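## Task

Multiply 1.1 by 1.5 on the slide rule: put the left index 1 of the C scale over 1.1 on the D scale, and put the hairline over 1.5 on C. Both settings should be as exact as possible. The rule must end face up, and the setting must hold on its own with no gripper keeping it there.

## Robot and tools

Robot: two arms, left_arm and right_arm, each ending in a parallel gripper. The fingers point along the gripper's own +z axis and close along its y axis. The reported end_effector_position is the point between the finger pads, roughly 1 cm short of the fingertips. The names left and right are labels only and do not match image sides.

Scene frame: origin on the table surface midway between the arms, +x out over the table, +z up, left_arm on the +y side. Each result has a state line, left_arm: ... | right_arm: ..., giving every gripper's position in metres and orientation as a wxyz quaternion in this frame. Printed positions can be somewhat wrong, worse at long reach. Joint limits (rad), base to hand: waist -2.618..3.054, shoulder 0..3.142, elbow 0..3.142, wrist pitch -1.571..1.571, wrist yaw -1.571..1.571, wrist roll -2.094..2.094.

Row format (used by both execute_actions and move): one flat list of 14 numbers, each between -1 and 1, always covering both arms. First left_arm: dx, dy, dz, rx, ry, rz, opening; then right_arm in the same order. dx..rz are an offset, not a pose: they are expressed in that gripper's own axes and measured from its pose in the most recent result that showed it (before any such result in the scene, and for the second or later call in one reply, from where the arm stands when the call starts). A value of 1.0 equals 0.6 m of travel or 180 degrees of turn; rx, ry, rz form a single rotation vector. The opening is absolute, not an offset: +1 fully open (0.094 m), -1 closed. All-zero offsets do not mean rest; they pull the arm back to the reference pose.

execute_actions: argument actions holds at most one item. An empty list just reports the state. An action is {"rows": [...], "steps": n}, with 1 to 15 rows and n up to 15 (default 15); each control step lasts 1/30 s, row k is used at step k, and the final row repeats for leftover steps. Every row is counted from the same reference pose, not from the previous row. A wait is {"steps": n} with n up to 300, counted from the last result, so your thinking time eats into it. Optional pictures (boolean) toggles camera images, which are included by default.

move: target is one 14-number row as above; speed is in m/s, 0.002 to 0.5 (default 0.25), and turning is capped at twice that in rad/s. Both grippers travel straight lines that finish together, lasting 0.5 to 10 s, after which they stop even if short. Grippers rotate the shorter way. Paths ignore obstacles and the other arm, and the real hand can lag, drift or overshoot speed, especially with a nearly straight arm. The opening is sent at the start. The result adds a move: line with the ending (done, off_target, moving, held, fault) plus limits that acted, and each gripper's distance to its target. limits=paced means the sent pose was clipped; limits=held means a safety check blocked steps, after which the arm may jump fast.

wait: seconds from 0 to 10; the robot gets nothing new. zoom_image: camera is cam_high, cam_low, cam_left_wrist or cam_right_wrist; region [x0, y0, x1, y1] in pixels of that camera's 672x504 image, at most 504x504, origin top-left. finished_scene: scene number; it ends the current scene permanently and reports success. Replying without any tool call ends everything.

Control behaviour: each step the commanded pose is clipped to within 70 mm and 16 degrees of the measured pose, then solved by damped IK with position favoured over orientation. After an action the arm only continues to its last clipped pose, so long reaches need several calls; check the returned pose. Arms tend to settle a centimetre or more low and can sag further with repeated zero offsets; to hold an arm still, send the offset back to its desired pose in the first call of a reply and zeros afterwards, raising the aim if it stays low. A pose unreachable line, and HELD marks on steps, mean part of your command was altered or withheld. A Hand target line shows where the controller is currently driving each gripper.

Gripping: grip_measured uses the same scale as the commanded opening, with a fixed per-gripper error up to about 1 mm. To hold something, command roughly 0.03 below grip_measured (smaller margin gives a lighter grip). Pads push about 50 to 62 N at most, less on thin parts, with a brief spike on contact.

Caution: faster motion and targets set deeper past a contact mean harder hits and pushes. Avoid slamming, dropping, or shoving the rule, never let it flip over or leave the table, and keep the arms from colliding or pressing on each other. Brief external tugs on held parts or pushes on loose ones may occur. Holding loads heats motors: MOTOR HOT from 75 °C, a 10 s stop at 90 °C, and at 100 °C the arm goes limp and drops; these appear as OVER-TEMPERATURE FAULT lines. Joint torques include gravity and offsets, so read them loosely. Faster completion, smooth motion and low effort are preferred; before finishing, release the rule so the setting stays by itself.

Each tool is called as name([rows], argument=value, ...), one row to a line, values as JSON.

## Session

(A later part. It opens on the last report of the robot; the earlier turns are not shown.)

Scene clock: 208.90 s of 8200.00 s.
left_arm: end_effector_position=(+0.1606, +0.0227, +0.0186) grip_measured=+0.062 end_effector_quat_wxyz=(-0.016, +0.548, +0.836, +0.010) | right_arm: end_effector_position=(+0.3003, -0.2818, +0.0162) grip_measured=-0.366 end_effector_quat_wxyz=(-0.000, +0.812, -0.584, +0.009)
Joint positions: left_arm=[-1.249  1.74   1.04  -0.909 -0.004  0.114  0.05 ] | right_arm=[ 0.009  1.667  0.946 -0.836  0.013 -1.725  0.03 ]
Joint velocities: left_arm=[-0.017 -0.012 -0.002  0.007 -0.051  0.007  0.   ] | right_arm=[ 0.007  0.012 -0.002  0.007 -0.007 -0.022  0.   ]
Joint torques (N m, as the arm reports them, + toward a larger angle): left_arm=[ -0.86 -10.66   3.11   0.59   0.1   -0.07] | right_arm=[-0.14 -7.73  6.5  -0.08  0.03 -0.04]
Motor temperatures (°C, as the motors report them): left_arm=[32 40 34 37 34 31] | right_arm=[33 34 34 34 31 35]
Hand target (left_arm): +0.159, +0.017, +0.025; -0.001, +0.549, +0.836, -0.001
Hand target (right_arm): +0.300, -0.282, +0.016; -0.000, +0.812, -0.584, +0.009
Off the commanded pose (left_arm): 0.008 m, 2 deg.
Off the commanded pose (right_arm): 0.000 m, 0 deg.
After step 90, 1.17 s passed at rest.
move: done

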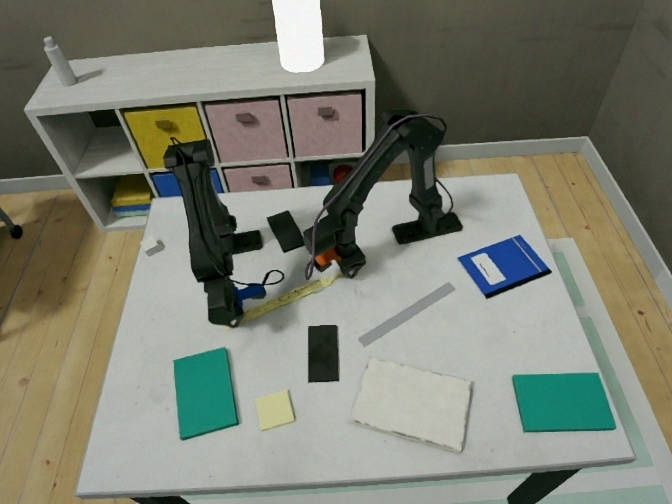

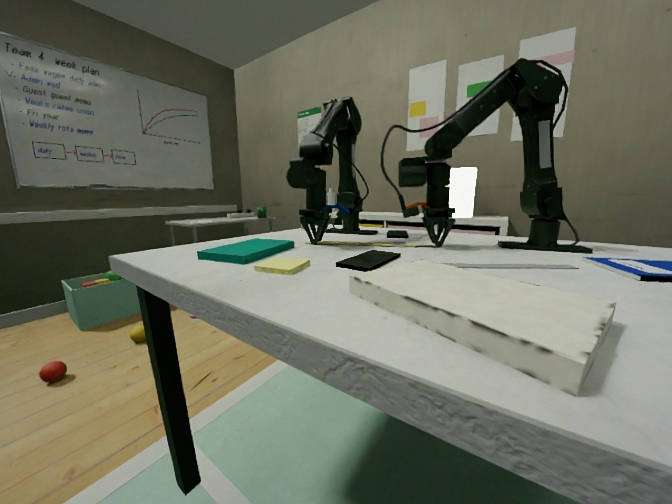

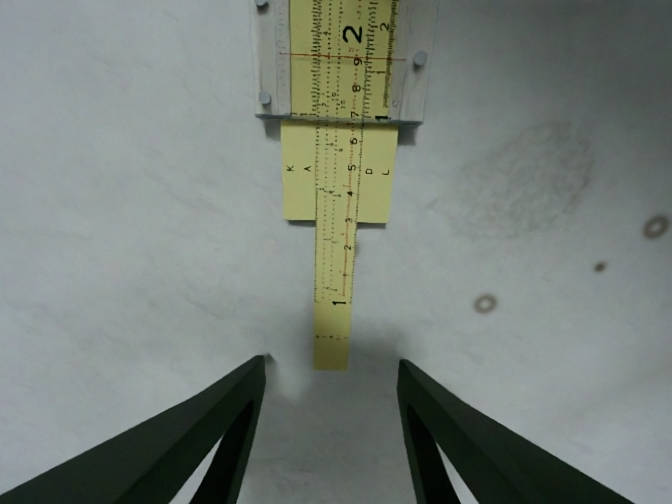

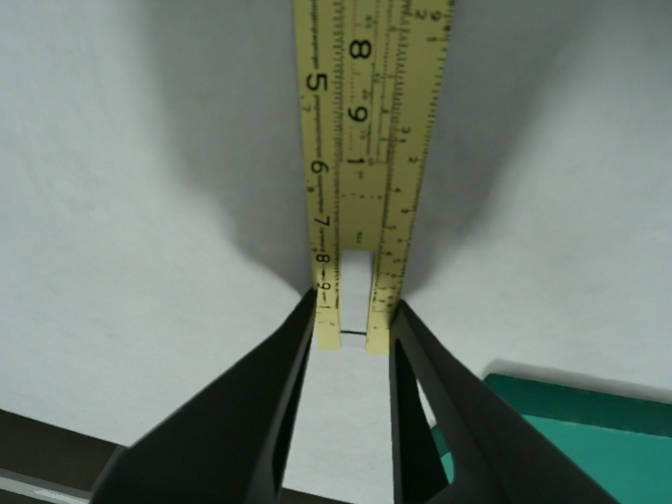

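move(target=[-0.04,0,0.002,0.004,-0.012,0,0.06,0,0,0,0,0,0,-0.40], speed=0.04)

Scene clock: 211.73 s of 8200.00 s.
left_arm: end_effector_position=(+0.1654, +0.0120, +0.0134) grip_measured=+0.062 end_effector_quat_wxyz=(-0.017, +0.548, +0.837, +0.007) | right_arm: end_effector_position=(+0.3003, -0.2818, +0.0162) grip_measured=-0.366 end_effector_quat_wxyz=(-0.000, +0.812, -0.584, +0.009)
Joint positions: left_arm=[-1.249  1.787  1.075 -0.894  0.003  0.114  0.05 ] | right_arm=[ 0.009  1.667  0.946 -0.836  0.013 -1.725  0.03 ]
Joint velocities: left_arm=[-0.012  0.017 -0.027 -0.022  0.037 -0.022 -0.001] | right_arm=[-0.007  0.007 -0.012 -0.007 -0.037 -0.007 -0.001]
Joint torques (N m, as the arm reports them, + toward a larger angle): left_arm=[ 0.17 -7.87  5.27  0.66  0.15  0.01] | right_arm=[ 0.16 -7.7   6.75 -0.08  0.01  0.07]
Motor temperatures (°C, as the motors report them): left_arm=[32 40 34 37 34 31] | right_arm=[33 34 34 34 31 35]
Hand target (left_arm): +0.170, +0.001, +0.017; -0.004, +0.548, +0.837, -0.005
Hand target (right_arm): +0.300, -0.282, +0.016; -0.000, +0.812, -0.584, +0.009
Off the commanded pose (left_arm): 0.013 m, 2 deg.
Off the commanded pose (right_arm): 0.000 m, 0 deg.
move: off_target (left_arm)

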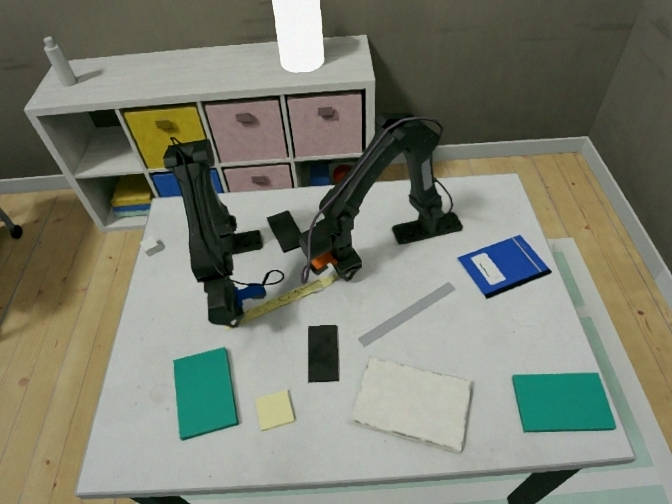

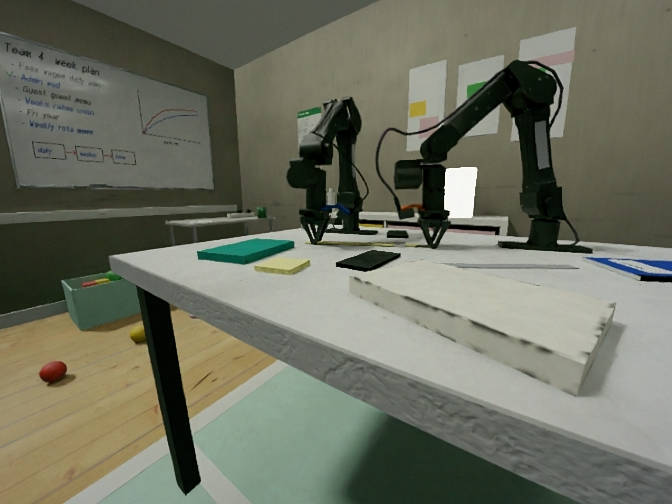

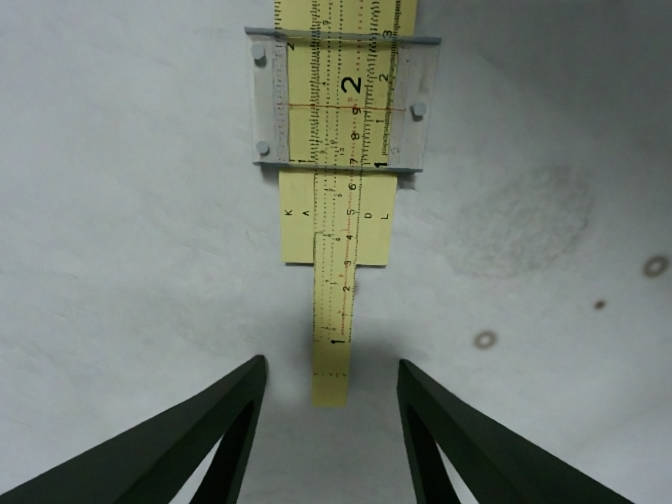

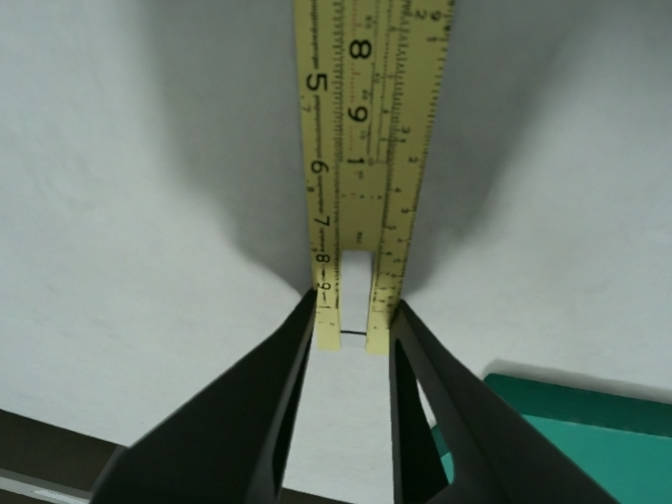

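move(target=[0,0,-0.003,0,0,0,-0.82,0,0,0,0,0,0,-0.40], speed=0.03)

wait(seconds=0.5)

Scene clock: 214.23 s of 8200.00 s.
left_arm: end_effector_position=(+0.1654, +0.0120, +0.0134) grip_measured=-0.783 end_effector_quat_wxyz=(-0.017, +0.548, +0.836, +0.007) | right_arm: end_effector_position=(+0.3003, -0.2818, +0.0162) grip_measured=-0.366 end_effector_quat_wxyz=(-0.000, +0.812, -0.584, +0.009)
Joint positions: left_arm=[-1.249  1.787  1.075 -0.894  0.003  0.114  0.01 ] | right_arm=[ 0.009  1.667  0.946 -0.836  0.013 -1.725  0.03 ]
Joint velocities: left_arm=[-0.002  0.002  0.012  0.037  0.007 -0.007  0.001] | right_arm=[ 0.017  0.007 -0.007 -0.037 -0.007 -0.022 -0.   ]
Joint torques (N m, as the arm reports them, + toward a larger angle): left_arm=[ 0.11 -8.79  3.69  0.4   0.02 -0.02] | right_arm=[ 0.04 -7.86  6.47 -0.07  0.06 -0.01]
Motor temperatures (°C, as the motors report them): left_arm=[32 40 34 37 34 31] | right_arm=[33 34 34 34 31 35]
Hand target (left_arm): +0.165, +0.012, +0.015; -0.017, +0.548, +0.836, +0.007
Hand target (right_arm): +0.300, -0.282, +0.016; -0.000, +0.812, -0.584, +0.009
Off the commanded pose (left_arm): 0.002 m, 0 deg.
Off the commanded pose (right_arm): 0.000 m, 0 deg.
move: done

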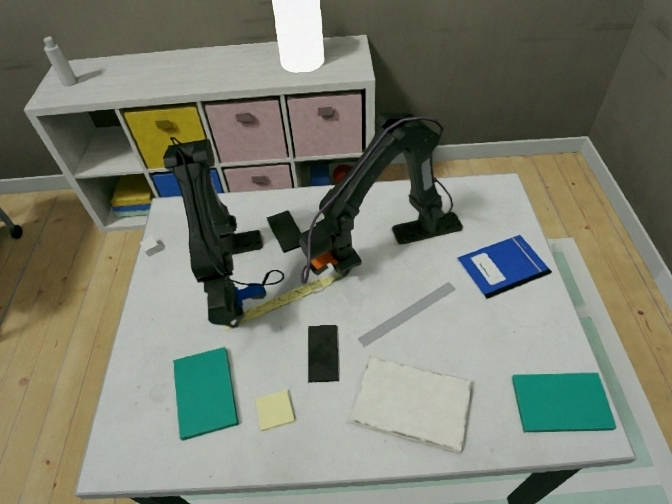

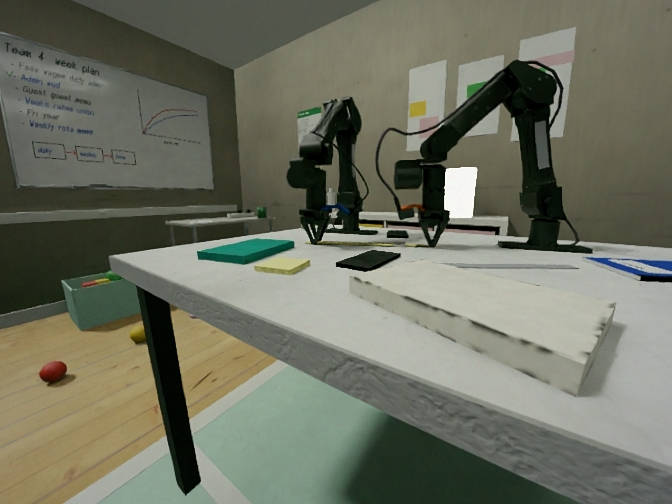

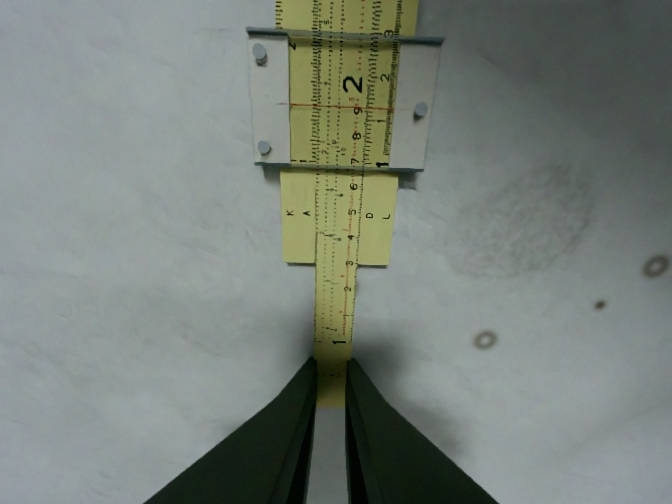

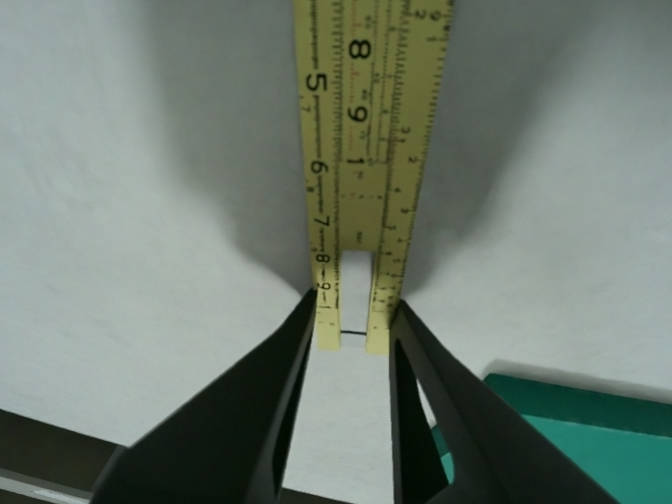

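Scene clock: 214.73 s of 8200.00 s.
left_arm: end_effector_position=(+0.1654, +0.0120, +0.0134) grip_measured=-0.783 end_effector_quat_wxyz=(-0.017, +0.548, +0.836, +0.007) | right_arm: end_effector_position=(+0.3003, -0.2818, +0.0162) grip_measured=-0.366 end_effector_quat_wxyz=(-0.000, +0.812, -0.584, +0.009)
Joint positions: left_arm=[-1.249  1.787  1.075 -0.894  0.003  0.114  0.01 ] | right_arm=[ 0.009  1.667  0.946 -0.836  0.013 -1.725  0.03 ]
Joint velocities: left_arm=[-0.017 -0.007  0.007 -0.007 -0.066 -0.007  0.001] | right_arm=[ 0.012 -0.017 -0.007  0.007  0.007  0.007 -0.001]
Joint torques (N m, as the arm reports them, + toward a larger angle): left_arm=[-0.01 -8.82  3.87  0.44  0.02 -0.04] | right_arm=[ 0.04 -7.79  6.48 -0.07  0.04 -0.05]
Motor temperatures (°C, as the motors report them): left_arm=[32 40 34 37 34 31] | right_arm=[33 34 34 34 31 35]
Hand target (left_arm): +0.165, +0.012, +0.015; -0.017, +0.548, +0.836, +0.007
Hand target (right_arm): +0.300, -0.282, +0.016; -0.000, +0.812, -0.584, +0.009
Off the commanded pose (left_arm): 0.002 m, 0 deg.
Off the commanded pose (right_arm): 0.000 m, 0 deg.
Steps of this call (steps 1 to 15: nothing new was sent). Readings (end_effector_position):
1: left_arm (+0.1654, +0.0120, +0.0134) | right_arm (+0.3003, -0.2818, +0.0162)
2: left_arm (+0.1654, +0.0120, +0.0134) | right_arm (+0.3003, -0.2818, +0.0162)
4: left_arm (+0.1654, +0.0120, +0.0134) | right_arm (+0.3003, -0.2818, +0.0162)
8: left_arm (+0.1654, +0.0120, +0.0134) | right_arm (+0.3003, -0.2818, +0.0162)
15: the state above

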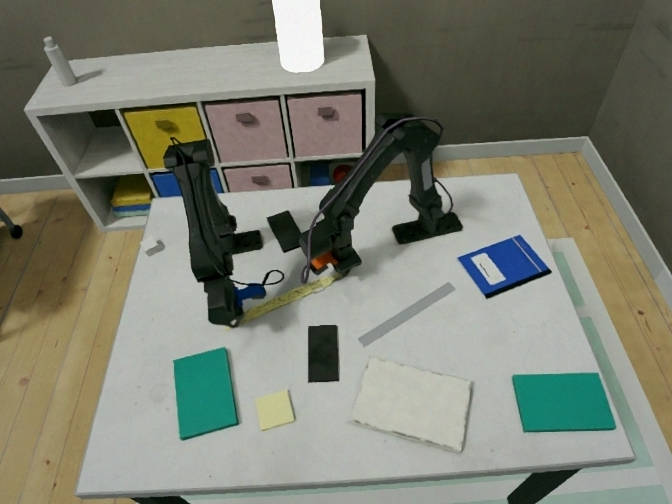

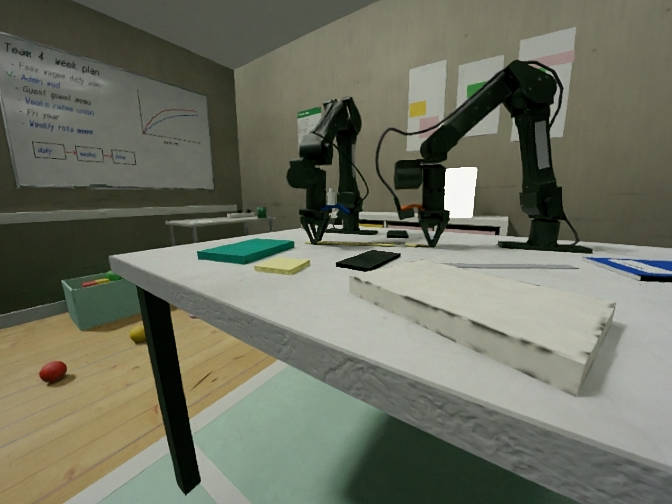

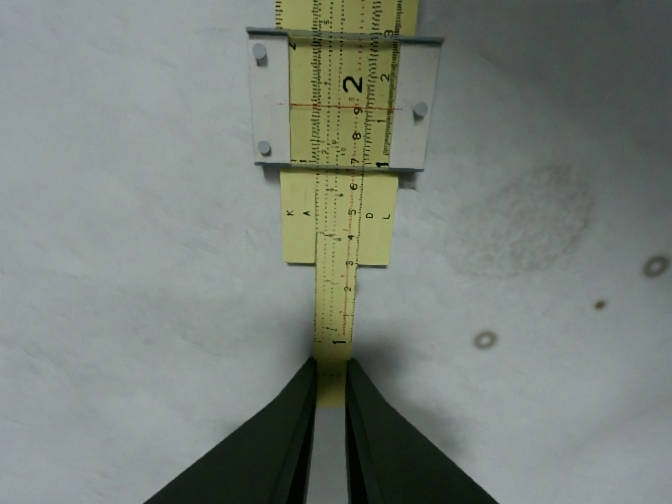

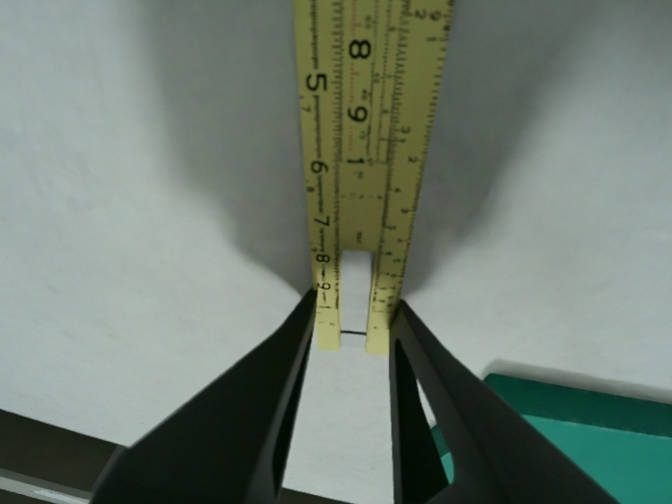

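move(target=[-0.07,0,-0.006,0.004,-0.012,0,-0.82,-0.015,0,0,0,0,0,-0.40], speed=0.03)

Scene clock: 217.83 s of 8200.00 s.
left_arm: end_effector_position=(+0.1761, -0.0097, +0.0135) grip_measured=-0.783 end_effector_quat_wxyz=(-0.026, +0.547, +0.836, +0.006) | right_arm: end_effector_position=(+0.3002, -0.2812, +0.0163) grip_measured=-0.366 end_effector_quat_wxyz=(+0.008, +0.811, -0.585, +0.018)
Joint positions: left_arm=[-1.249  1.885  1.202 -0.94   0.013  0.114  0.01 ] | right_arm=[ 0.028  1.667  0.946 -0.836  0.038 -1.705  0.03 ]
Joint velocities: left_arm=[-0.007 -0.002  0.002 -0.081  0.022 -0.037 -0.   ] | right_arm=[ 0.007 -0.002  0.002  0.066  0.066 -0.007  0.   ]
Joint torques (N m, as the arm reports them, + toward a larger angle): left_arm=[-0.26 -8.67  5.5   0.78  0.09 -0.07] | right_arm=[ 1.25 -7.96  6.05 -0.03 -0.23  0.08]
Motor temperatures (°C, as the motors report them): left_arm=[32 40 34 37 34 31] | right_arm=[33 34 34 34 31 35]
Hand target (left_arm): +0.183, -0.026, +0.017; -0.004, +0.547, +0.837, -0.009
Hand target (right_arm): +0.297, -0.273, +0.016; +0.000, +0.812, -0.584, +0.009
Off the commanded pose (left_arm): 0.018 m, 3 deg.
Off the commanded pose (right_arm): 0.008 m, 1 deg.
move: off_target (left_arm)

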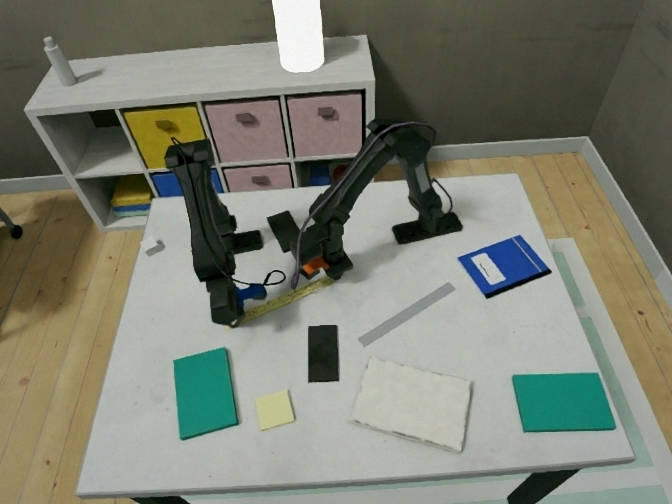

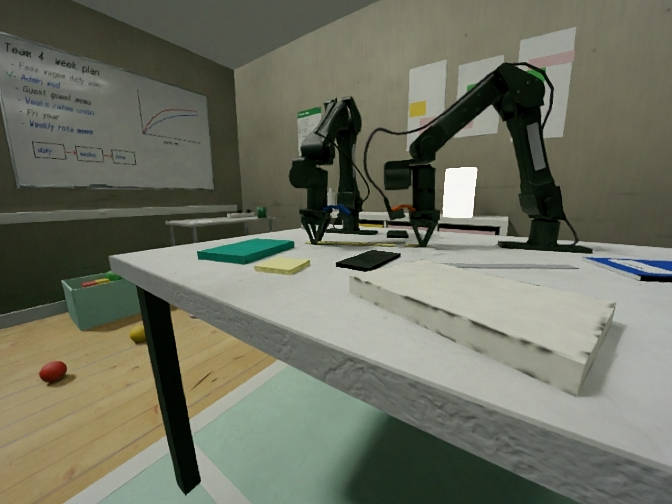

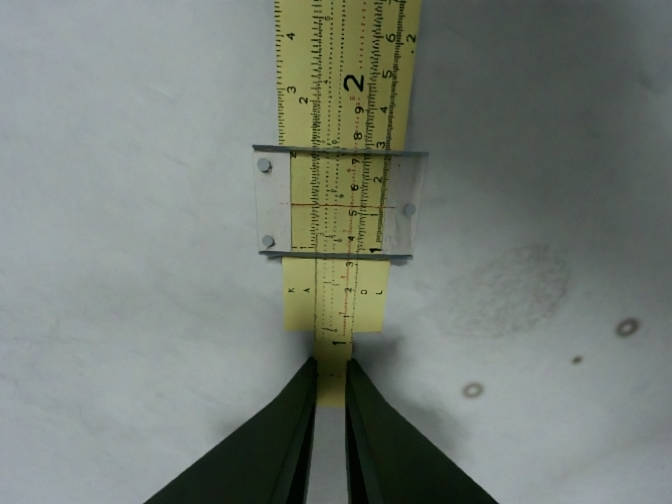

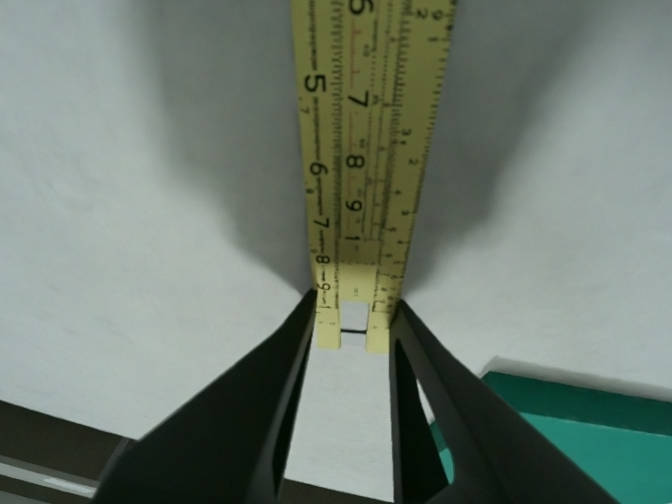

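move(target=[-0.04,0,-0.006,0.006,-0.016,0,-0.82,-0.01,0,0,0.004,-0.006,0,-0.40], speed=0.03)

Scene clock: 220.87 s of 8200.00 s.
left_arm: end_effector_position=(+0.1780, -0.0149, +0.0136) grip_measured=-0.783 end_effector_quat_wxyz=(-0.031, +0.547, +0.836, +0.006) | right_arm: end_effector_position=(+0.3003, -0.2814, +0.0163) grip_measured=-0.366 end_effector_quat_wxyz=(+0.009, +0.811, -0.585, +0.019)
Joint positions: left_arm=[-1.249  1.911  1.238 -0.957  0.018  0.114  0.01 ] | right_arm=[ 0.028  1.667  0.946 -0.836  0.04  -1.705  0.03 ]
Joint velocities: left_arm=[-0.012 -0.007 -0.002  0.022  0.022  0.007 -0.   ] | right_arm=[ 0.007 -0.012  0.012  0.037  0.007 -0.007  0.   ]
Joint torques (N m, as the arm reports them, + toward a larger angle): left_arm=[ 0.5  -9.03  5.46  0.83  0.25  0.05] | right_arm=[ 0.5  -8.53  5.21  0.07 -0.19  0.11]
Motor temperatures (°C, as the motors report them): left_arm=[32 40 34 37 34 31] | right_arm=[33 34 34 34 31 35]
Hand target (left_arm): +0.186, -0.031, +0.017; -0.010, +0.547, +0.837, -0.015
Hand target (right_arm): +0.298, -0.275, +0.016; -0.002, +0.811, -0.585, +0.014
Off the commanded pose (left_arm): 0.019 m, 3 deg.
Off the commanded pose (right_arm): 0.006 m, 1 deg.
move: off_target (left_arm)

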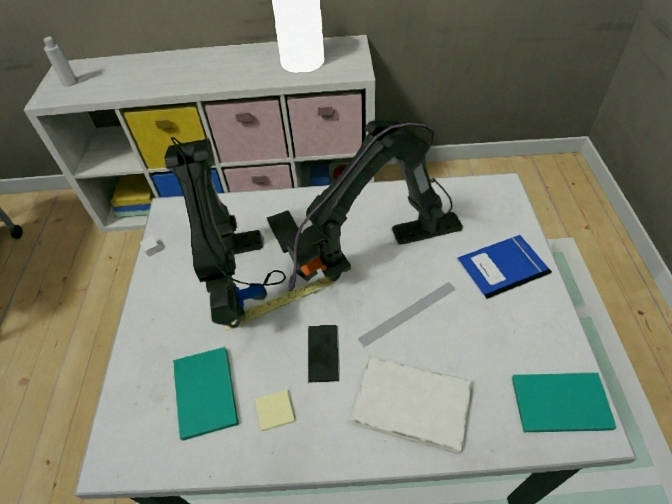

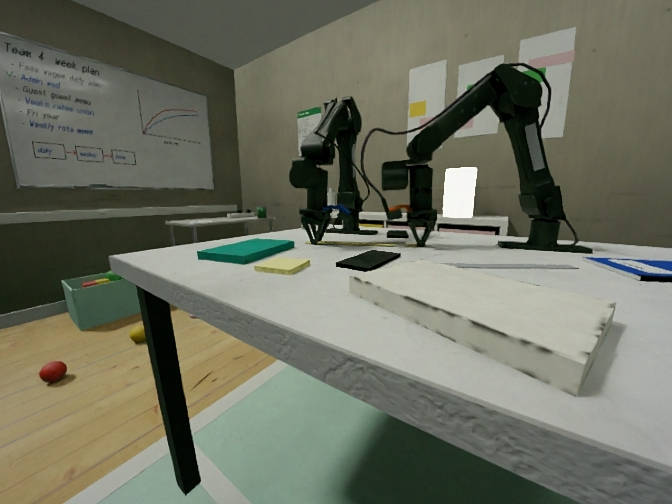

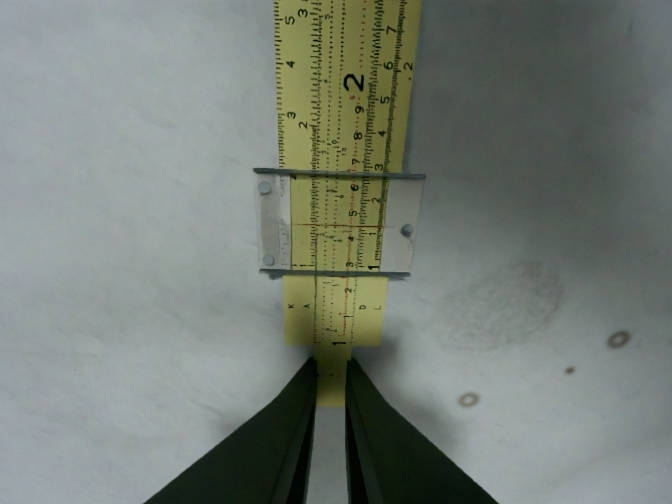

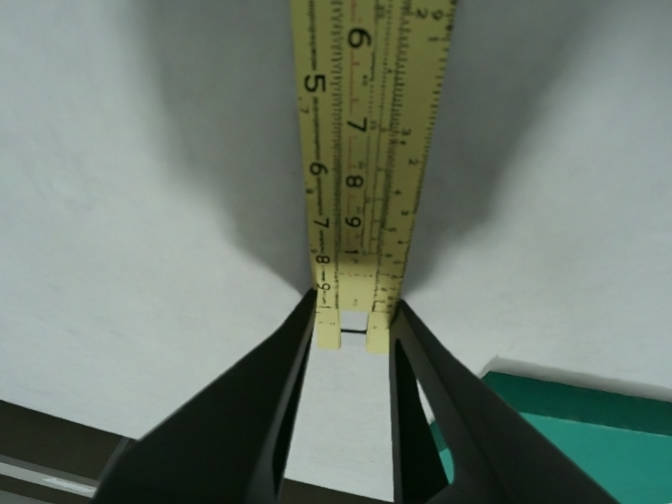

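move(target=[0,0,0,0,0,0,-0.55,0,0,0,0,0,0,-0.40], speed=0.05)

move(target=[0.055,0,-0.012,-0.0076,-0.0186,0,-0.55,0,0,0,0,0,0,-0.40], speed=0.05)

Scene clock: 231.23 s of 8200.00 s.
left_arm: end_effector_position=(+0.1772, -0.0148, +0.0137) grip_measured=-0.552 end_effector_quat_wxyz=(-0.032, +0.547, +0.836, +0.004) | right_arm: end_effector_position=(+0.3003, -0.2814, +0.0163) grip_measured=-0.366 end_effector_quat_wxyz=(+0.009, +0.811, -0.585, +0.019)
Joint positions: left_arm=[-1.249  1.911  1.238 -0.959  0.021  0.114  0.021] | right_arm=[ 0.028  1.667  0.946 -0.836  0.04  -1.705  0.03 ]
Joint velocities: left_arm=[-0.012  0.007 -0.037 -0.037 -0.022  0.007 -0.   ] | right_arm=[-0.017 -0.012 -0.012 -0.051 -0.037 -0.007  0.001]
Joint torques (N m, as the arm reports them, + toward a larger angle): left_arm=[ 0.09 -9.79  3.5   0.46 -0.01 -0.03] | right_arm=[ 0.15 -7.75  6.66 -0.05 -0.01  0.  ]
Motor temperatures (°C, as the motors report them): left_arm=[32 40 35 37 34 31] | right_arm=[33 35 34 34 31 35]
Hand target (left_arm): +0.178, -0.015, +0.014; -0.031, +0.547, +0.836, +0.005
Hand target (right_arm): +0.300, -0.281, +0.016; +0.009, +0.811, -0.585, +0.019
Off the commanded pose (left_arm): 0.001 m, 0 deg.
Off the commanded pose (right_arm): 0.000 m, 0 deg.
After step 90, 6.67 s passed at rest.
move: done

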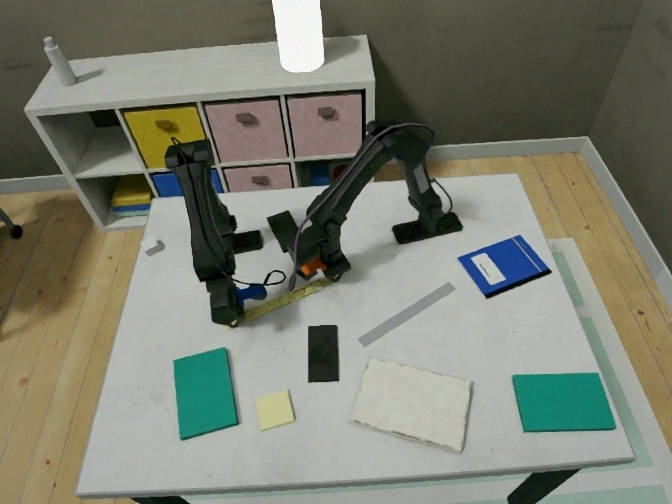

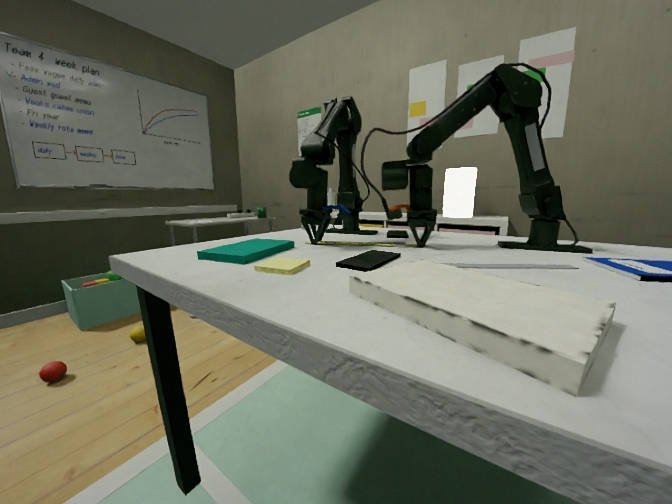

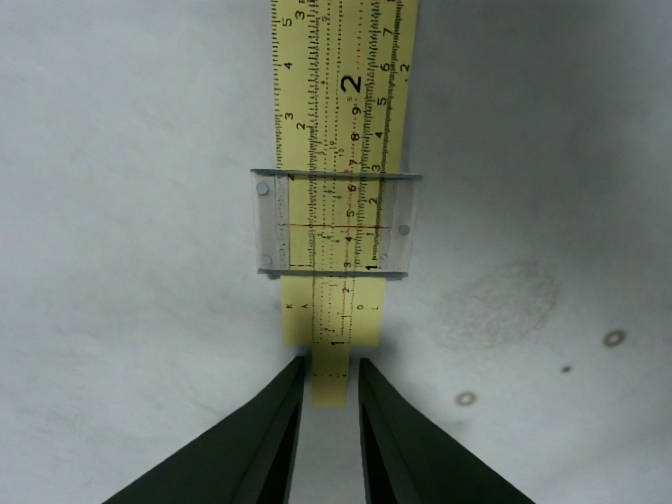

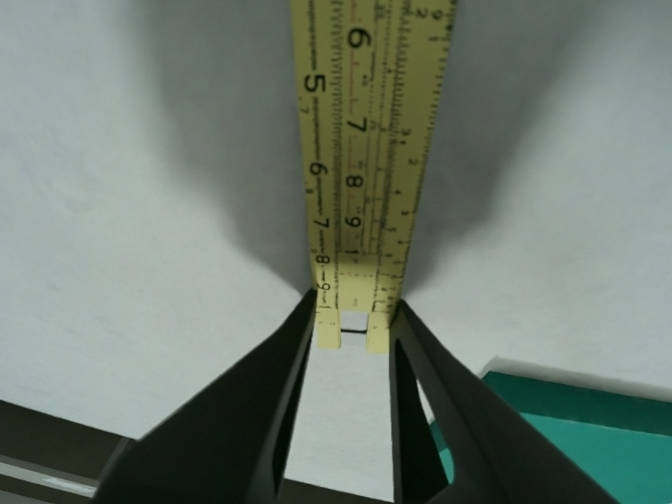

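Scene clock: 232.33 s of 8200.00 s.
left_arm: end_effector_position=(+0.1611, +0.0179, +0.0161) grip_measured=-0.552 end_effector_quat_wxyz=(-0.018, +0.548, +0.836, +0.005) | right_arm: end_effector_position=(+0.3003, -0.2814, +0.0163) grip_measured=-0.366 end_effector_quat_wxyz=(+0.009, +0.811, -0.585, +0.019)
Joint positions: left_arm=[-1.249  1.759  1.051 -0.901  0.008  0.114  0.021] | right_arm=[ 0.028  1.667  0.946 -0.836  0.04  -1.705  0.03 ]
Joint velocities: left_arm=[-0.012 -0.012 -0.012  0.007 -0.022  0.022  0.001] | right_arm=[ 0.017  0.012  0.007  0.037  0.051 -0.081 -0.001]
Joint torques (N m, as the arm reports them, + toward a larger angle): left_arm=[  0.09 -10.72   3.09   0.65  -0.02  -0.01] | right_arm=[ 0.21 -7.95  6.56 -0.06  0.1   0.  ]
Motor temperatures (°C, as the motors report them): left_arm=[32 40 34 37 34 31] | right_arm=[33 35 34 34 31 35]
Hand target (left_arm): +0.164, +0.015, +0.022; -0.001, +0.547, +0.837, -0.001
Hand target (right_arm): +0.300, -0.281, +0.016; +0.009, +0.811, -0.585, +0.019
Off the commanded pose (left_arm): 0.008 m, 2 deg.
Off the commanded pose (right_arm): 0.000 m, 0 deg.
move: done

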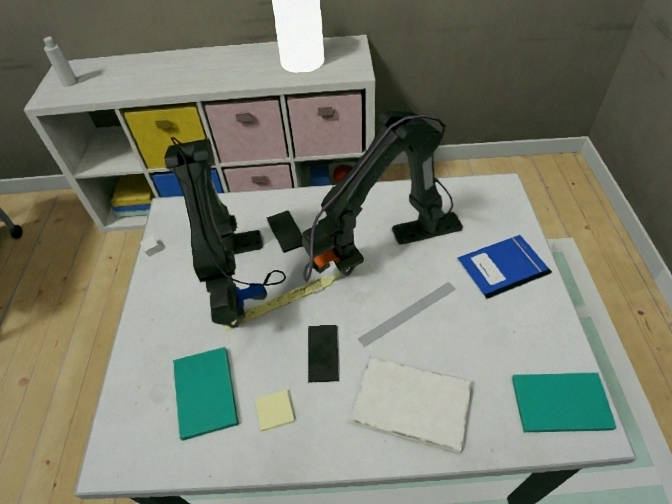

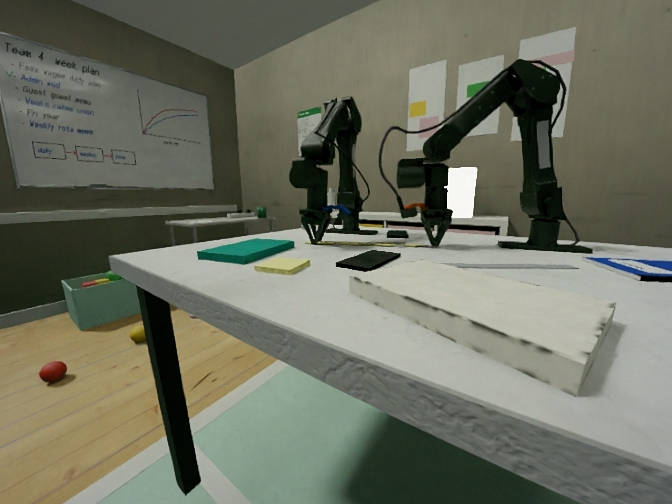

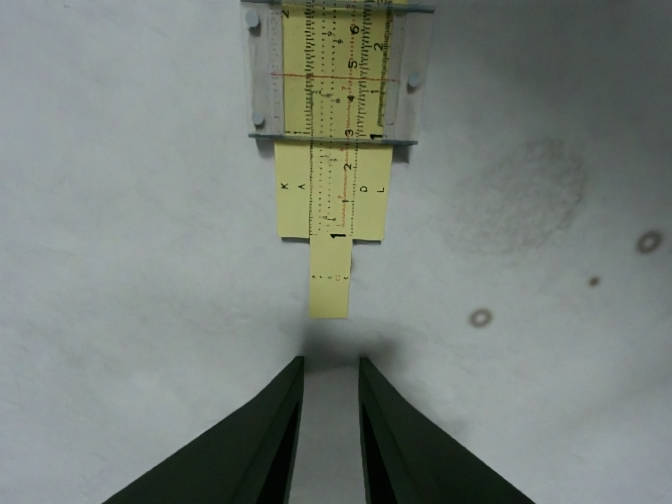

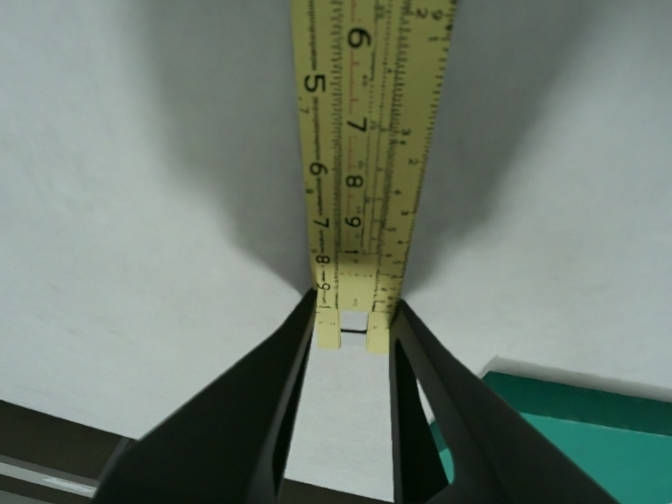

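move(target=[0,0,0.003,0,-0.008,0,-1,0,0,0,0,0,0,-0.40], speed=0.05)

move(target=[-0.07,0,-0.004,0,-0.012,0,-1,-0.012,0,0,0,0,0,-0.40], speed=0.03)

Scene clock: 235.87 s of 8200.00 s.
left_arm: end_effector_position=(+0.1598, +0.0201, +0.0126) grip_measured=-0.979 end_effector_quat_wxyz=(-0.020, +0.548, +0.836, +0.006) | right_arm: end_effector_position=(+0.3003, -0.2814, +0.0163) grip_measured=-0.366 end_effector_quat_wxyz=(+0.009, +0.811, -0.585, +0.019)
Joint positions: left_arm=[-1.249  1.759  1.036 -0.888  0.008  0.114  0.001] | right_arm=[ 0.028  1.667  0.946 -0.836  0.04  -1.705  0.03 ]
Joint velocities: left_arm=[-0.017  0.002 -0.002 -0.037  0.022  0.051 -0.001] | right_arm=[-0.012  0.012  0.012 -0.022 -0.022 -0.007 -0.   ]
Joint torques (N m, as the arm reports them, + toward a larger angle): left_arm=[ 0.12 -9.78  2.42  0.72  0.07  0.  ] | right_arm=[ 0.09 -7.64  6.68 -0.03  0.02  0.03]
Motor temperatures (°C, as the motors report them): left_arm=[32 40 34 37 34 31] | right_arm=[33 35 34 34 31 35]
Hand target (left_arm): +0.161, +0.018, +0.014; -0.008, +0.548, +0.837, -0.002
Hand target (right_arm): +0.300, -0.281, +0.016; +0.009, +0.811, -0.585, +0.019
Off the commanded pose (left_arm): 0.003 m, 2 deg.
Off the commanded pose (right_arm): 0.000 m, 0 deg.
move: done

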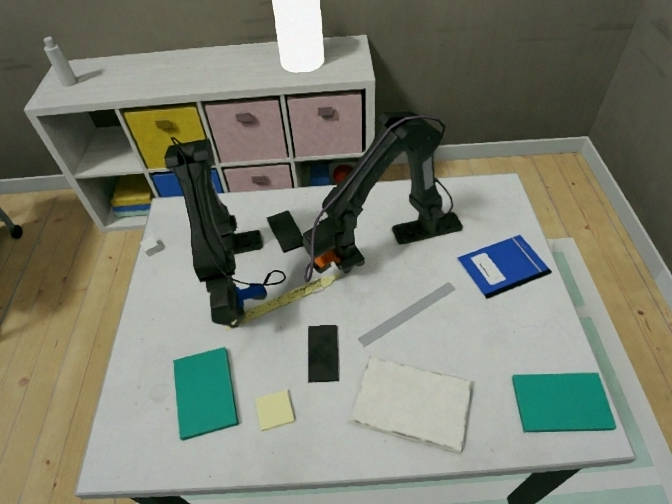

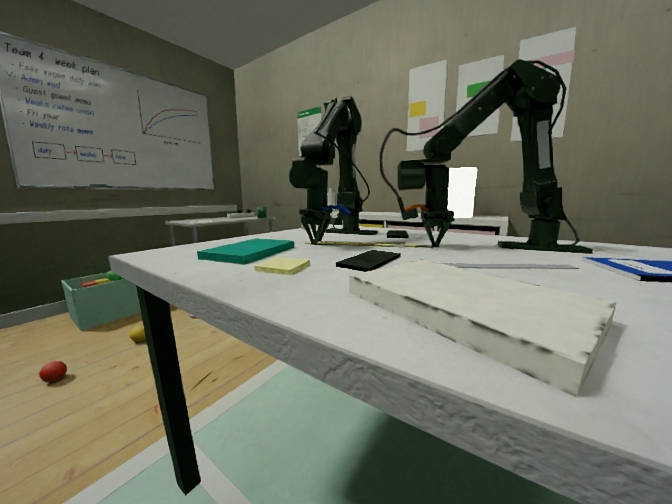

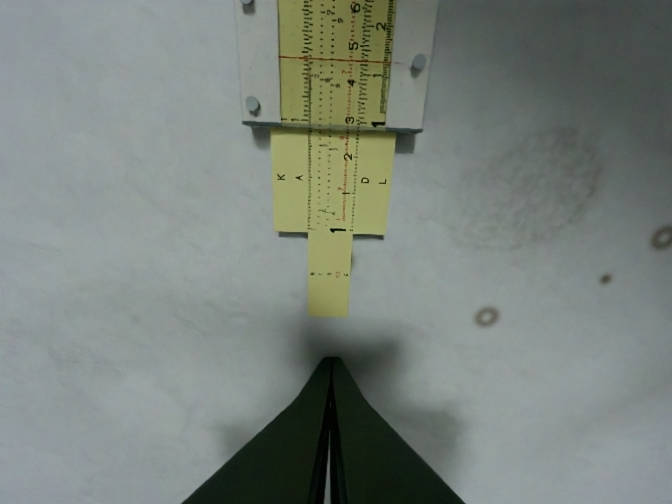

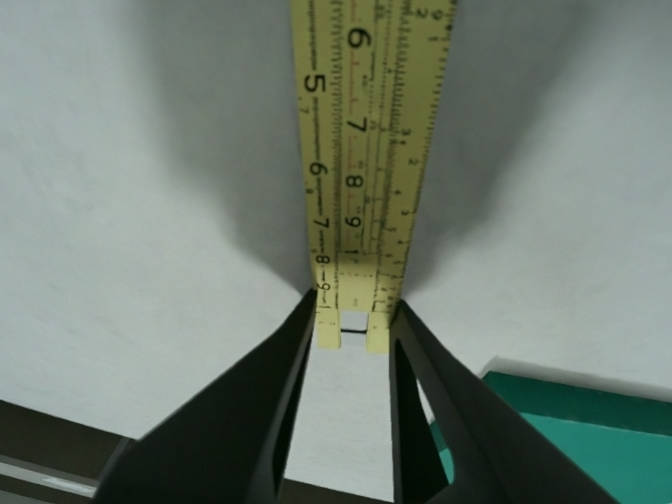

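Scene clock: 237.53 s of 8200.00 s.
left_arm: end_effector_position=(+0.1707, +0.0013, +0.0132) grip_measured=-0.979 end_effector_quat_wxyz=(-0.030, +0.546, +0.837, +0.011) | right_arm: end_effector_position=(+0.3001, -0.2799, +0.0164) grip_measured=-0.366 end_effector_quat_wxyz=(+0.013, +0.811, -0.585, +0.024)
Joint positions: left_arm=[-1.249  1.853  1.157 -0.937  0.008  0.11   0.001] | right_arm=[ 0.041  1.667  0.946 -0.836  0.052 -1.692  0.03 ]
Joint velocities: left_arm=[-0.017 -0.002 -0.002 -0.066 -0.037 -0.022 -0.   ] | right_arm=[-0.007  0.012 -0.012  0.007  0.007 -0.007 -0.   ]
Joint torques (N m, as the arm reports them, + toward a larger angle): left_arm=[-0.94 -8.04  5.47  0.92  0.09 -0.11] | right_arm=[ 1.22 -7.81  6.16 -0.06 -0.11  0.12]
Motor temperatures (°C, as the motors report them): left_arm=[32 40 34 37 34 31] | right_arm=[33 35 34 34 31 35]
Hand target (left_arm): +0.177, -0.017, +0.015; -0.004, +0.548, +0.837, -0.005
Hand target (right_arm): +0.298, -0.275, +0.016; +0.009, +0.811, -0.585, +0.019
Off the commanded pose (left_arm): 0.021 m, 3 deg.
Off the commanded pose (right_arm): 0.006 m, 1 deg.
move: off_target (left_arm)

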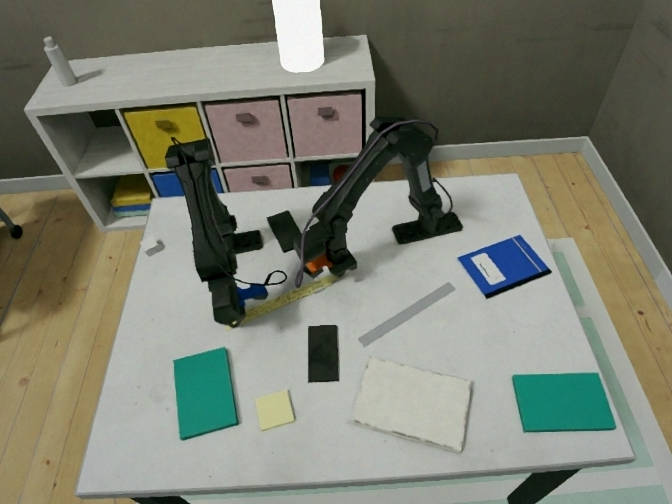

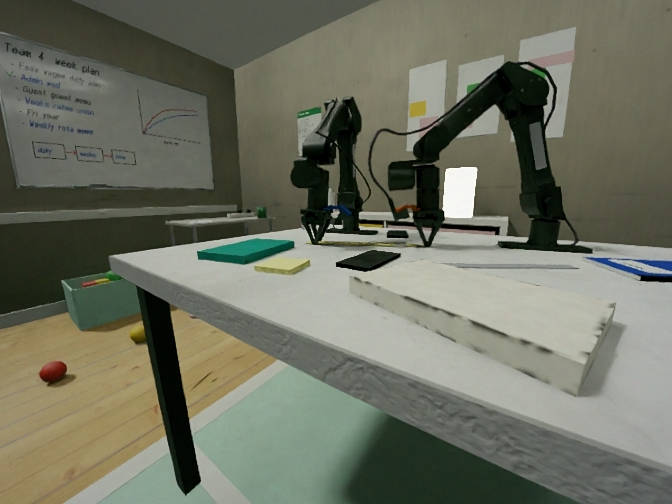

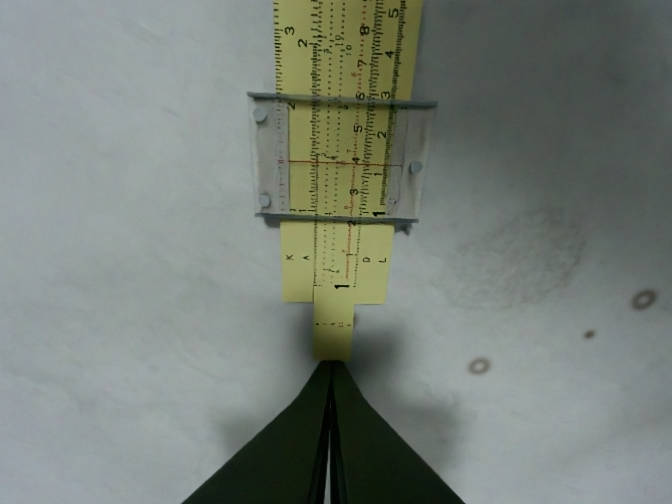

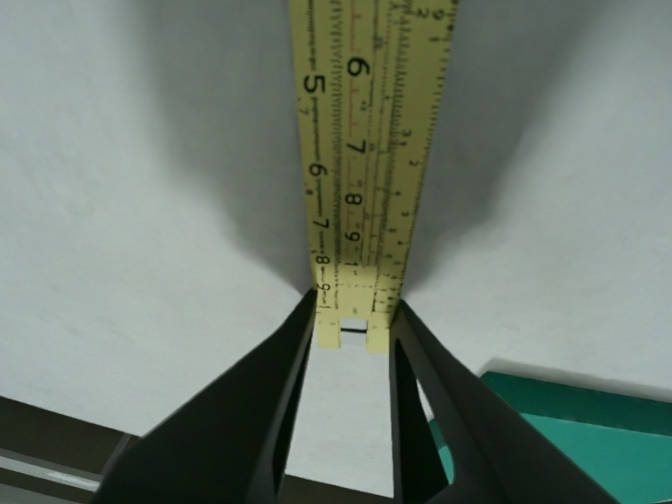

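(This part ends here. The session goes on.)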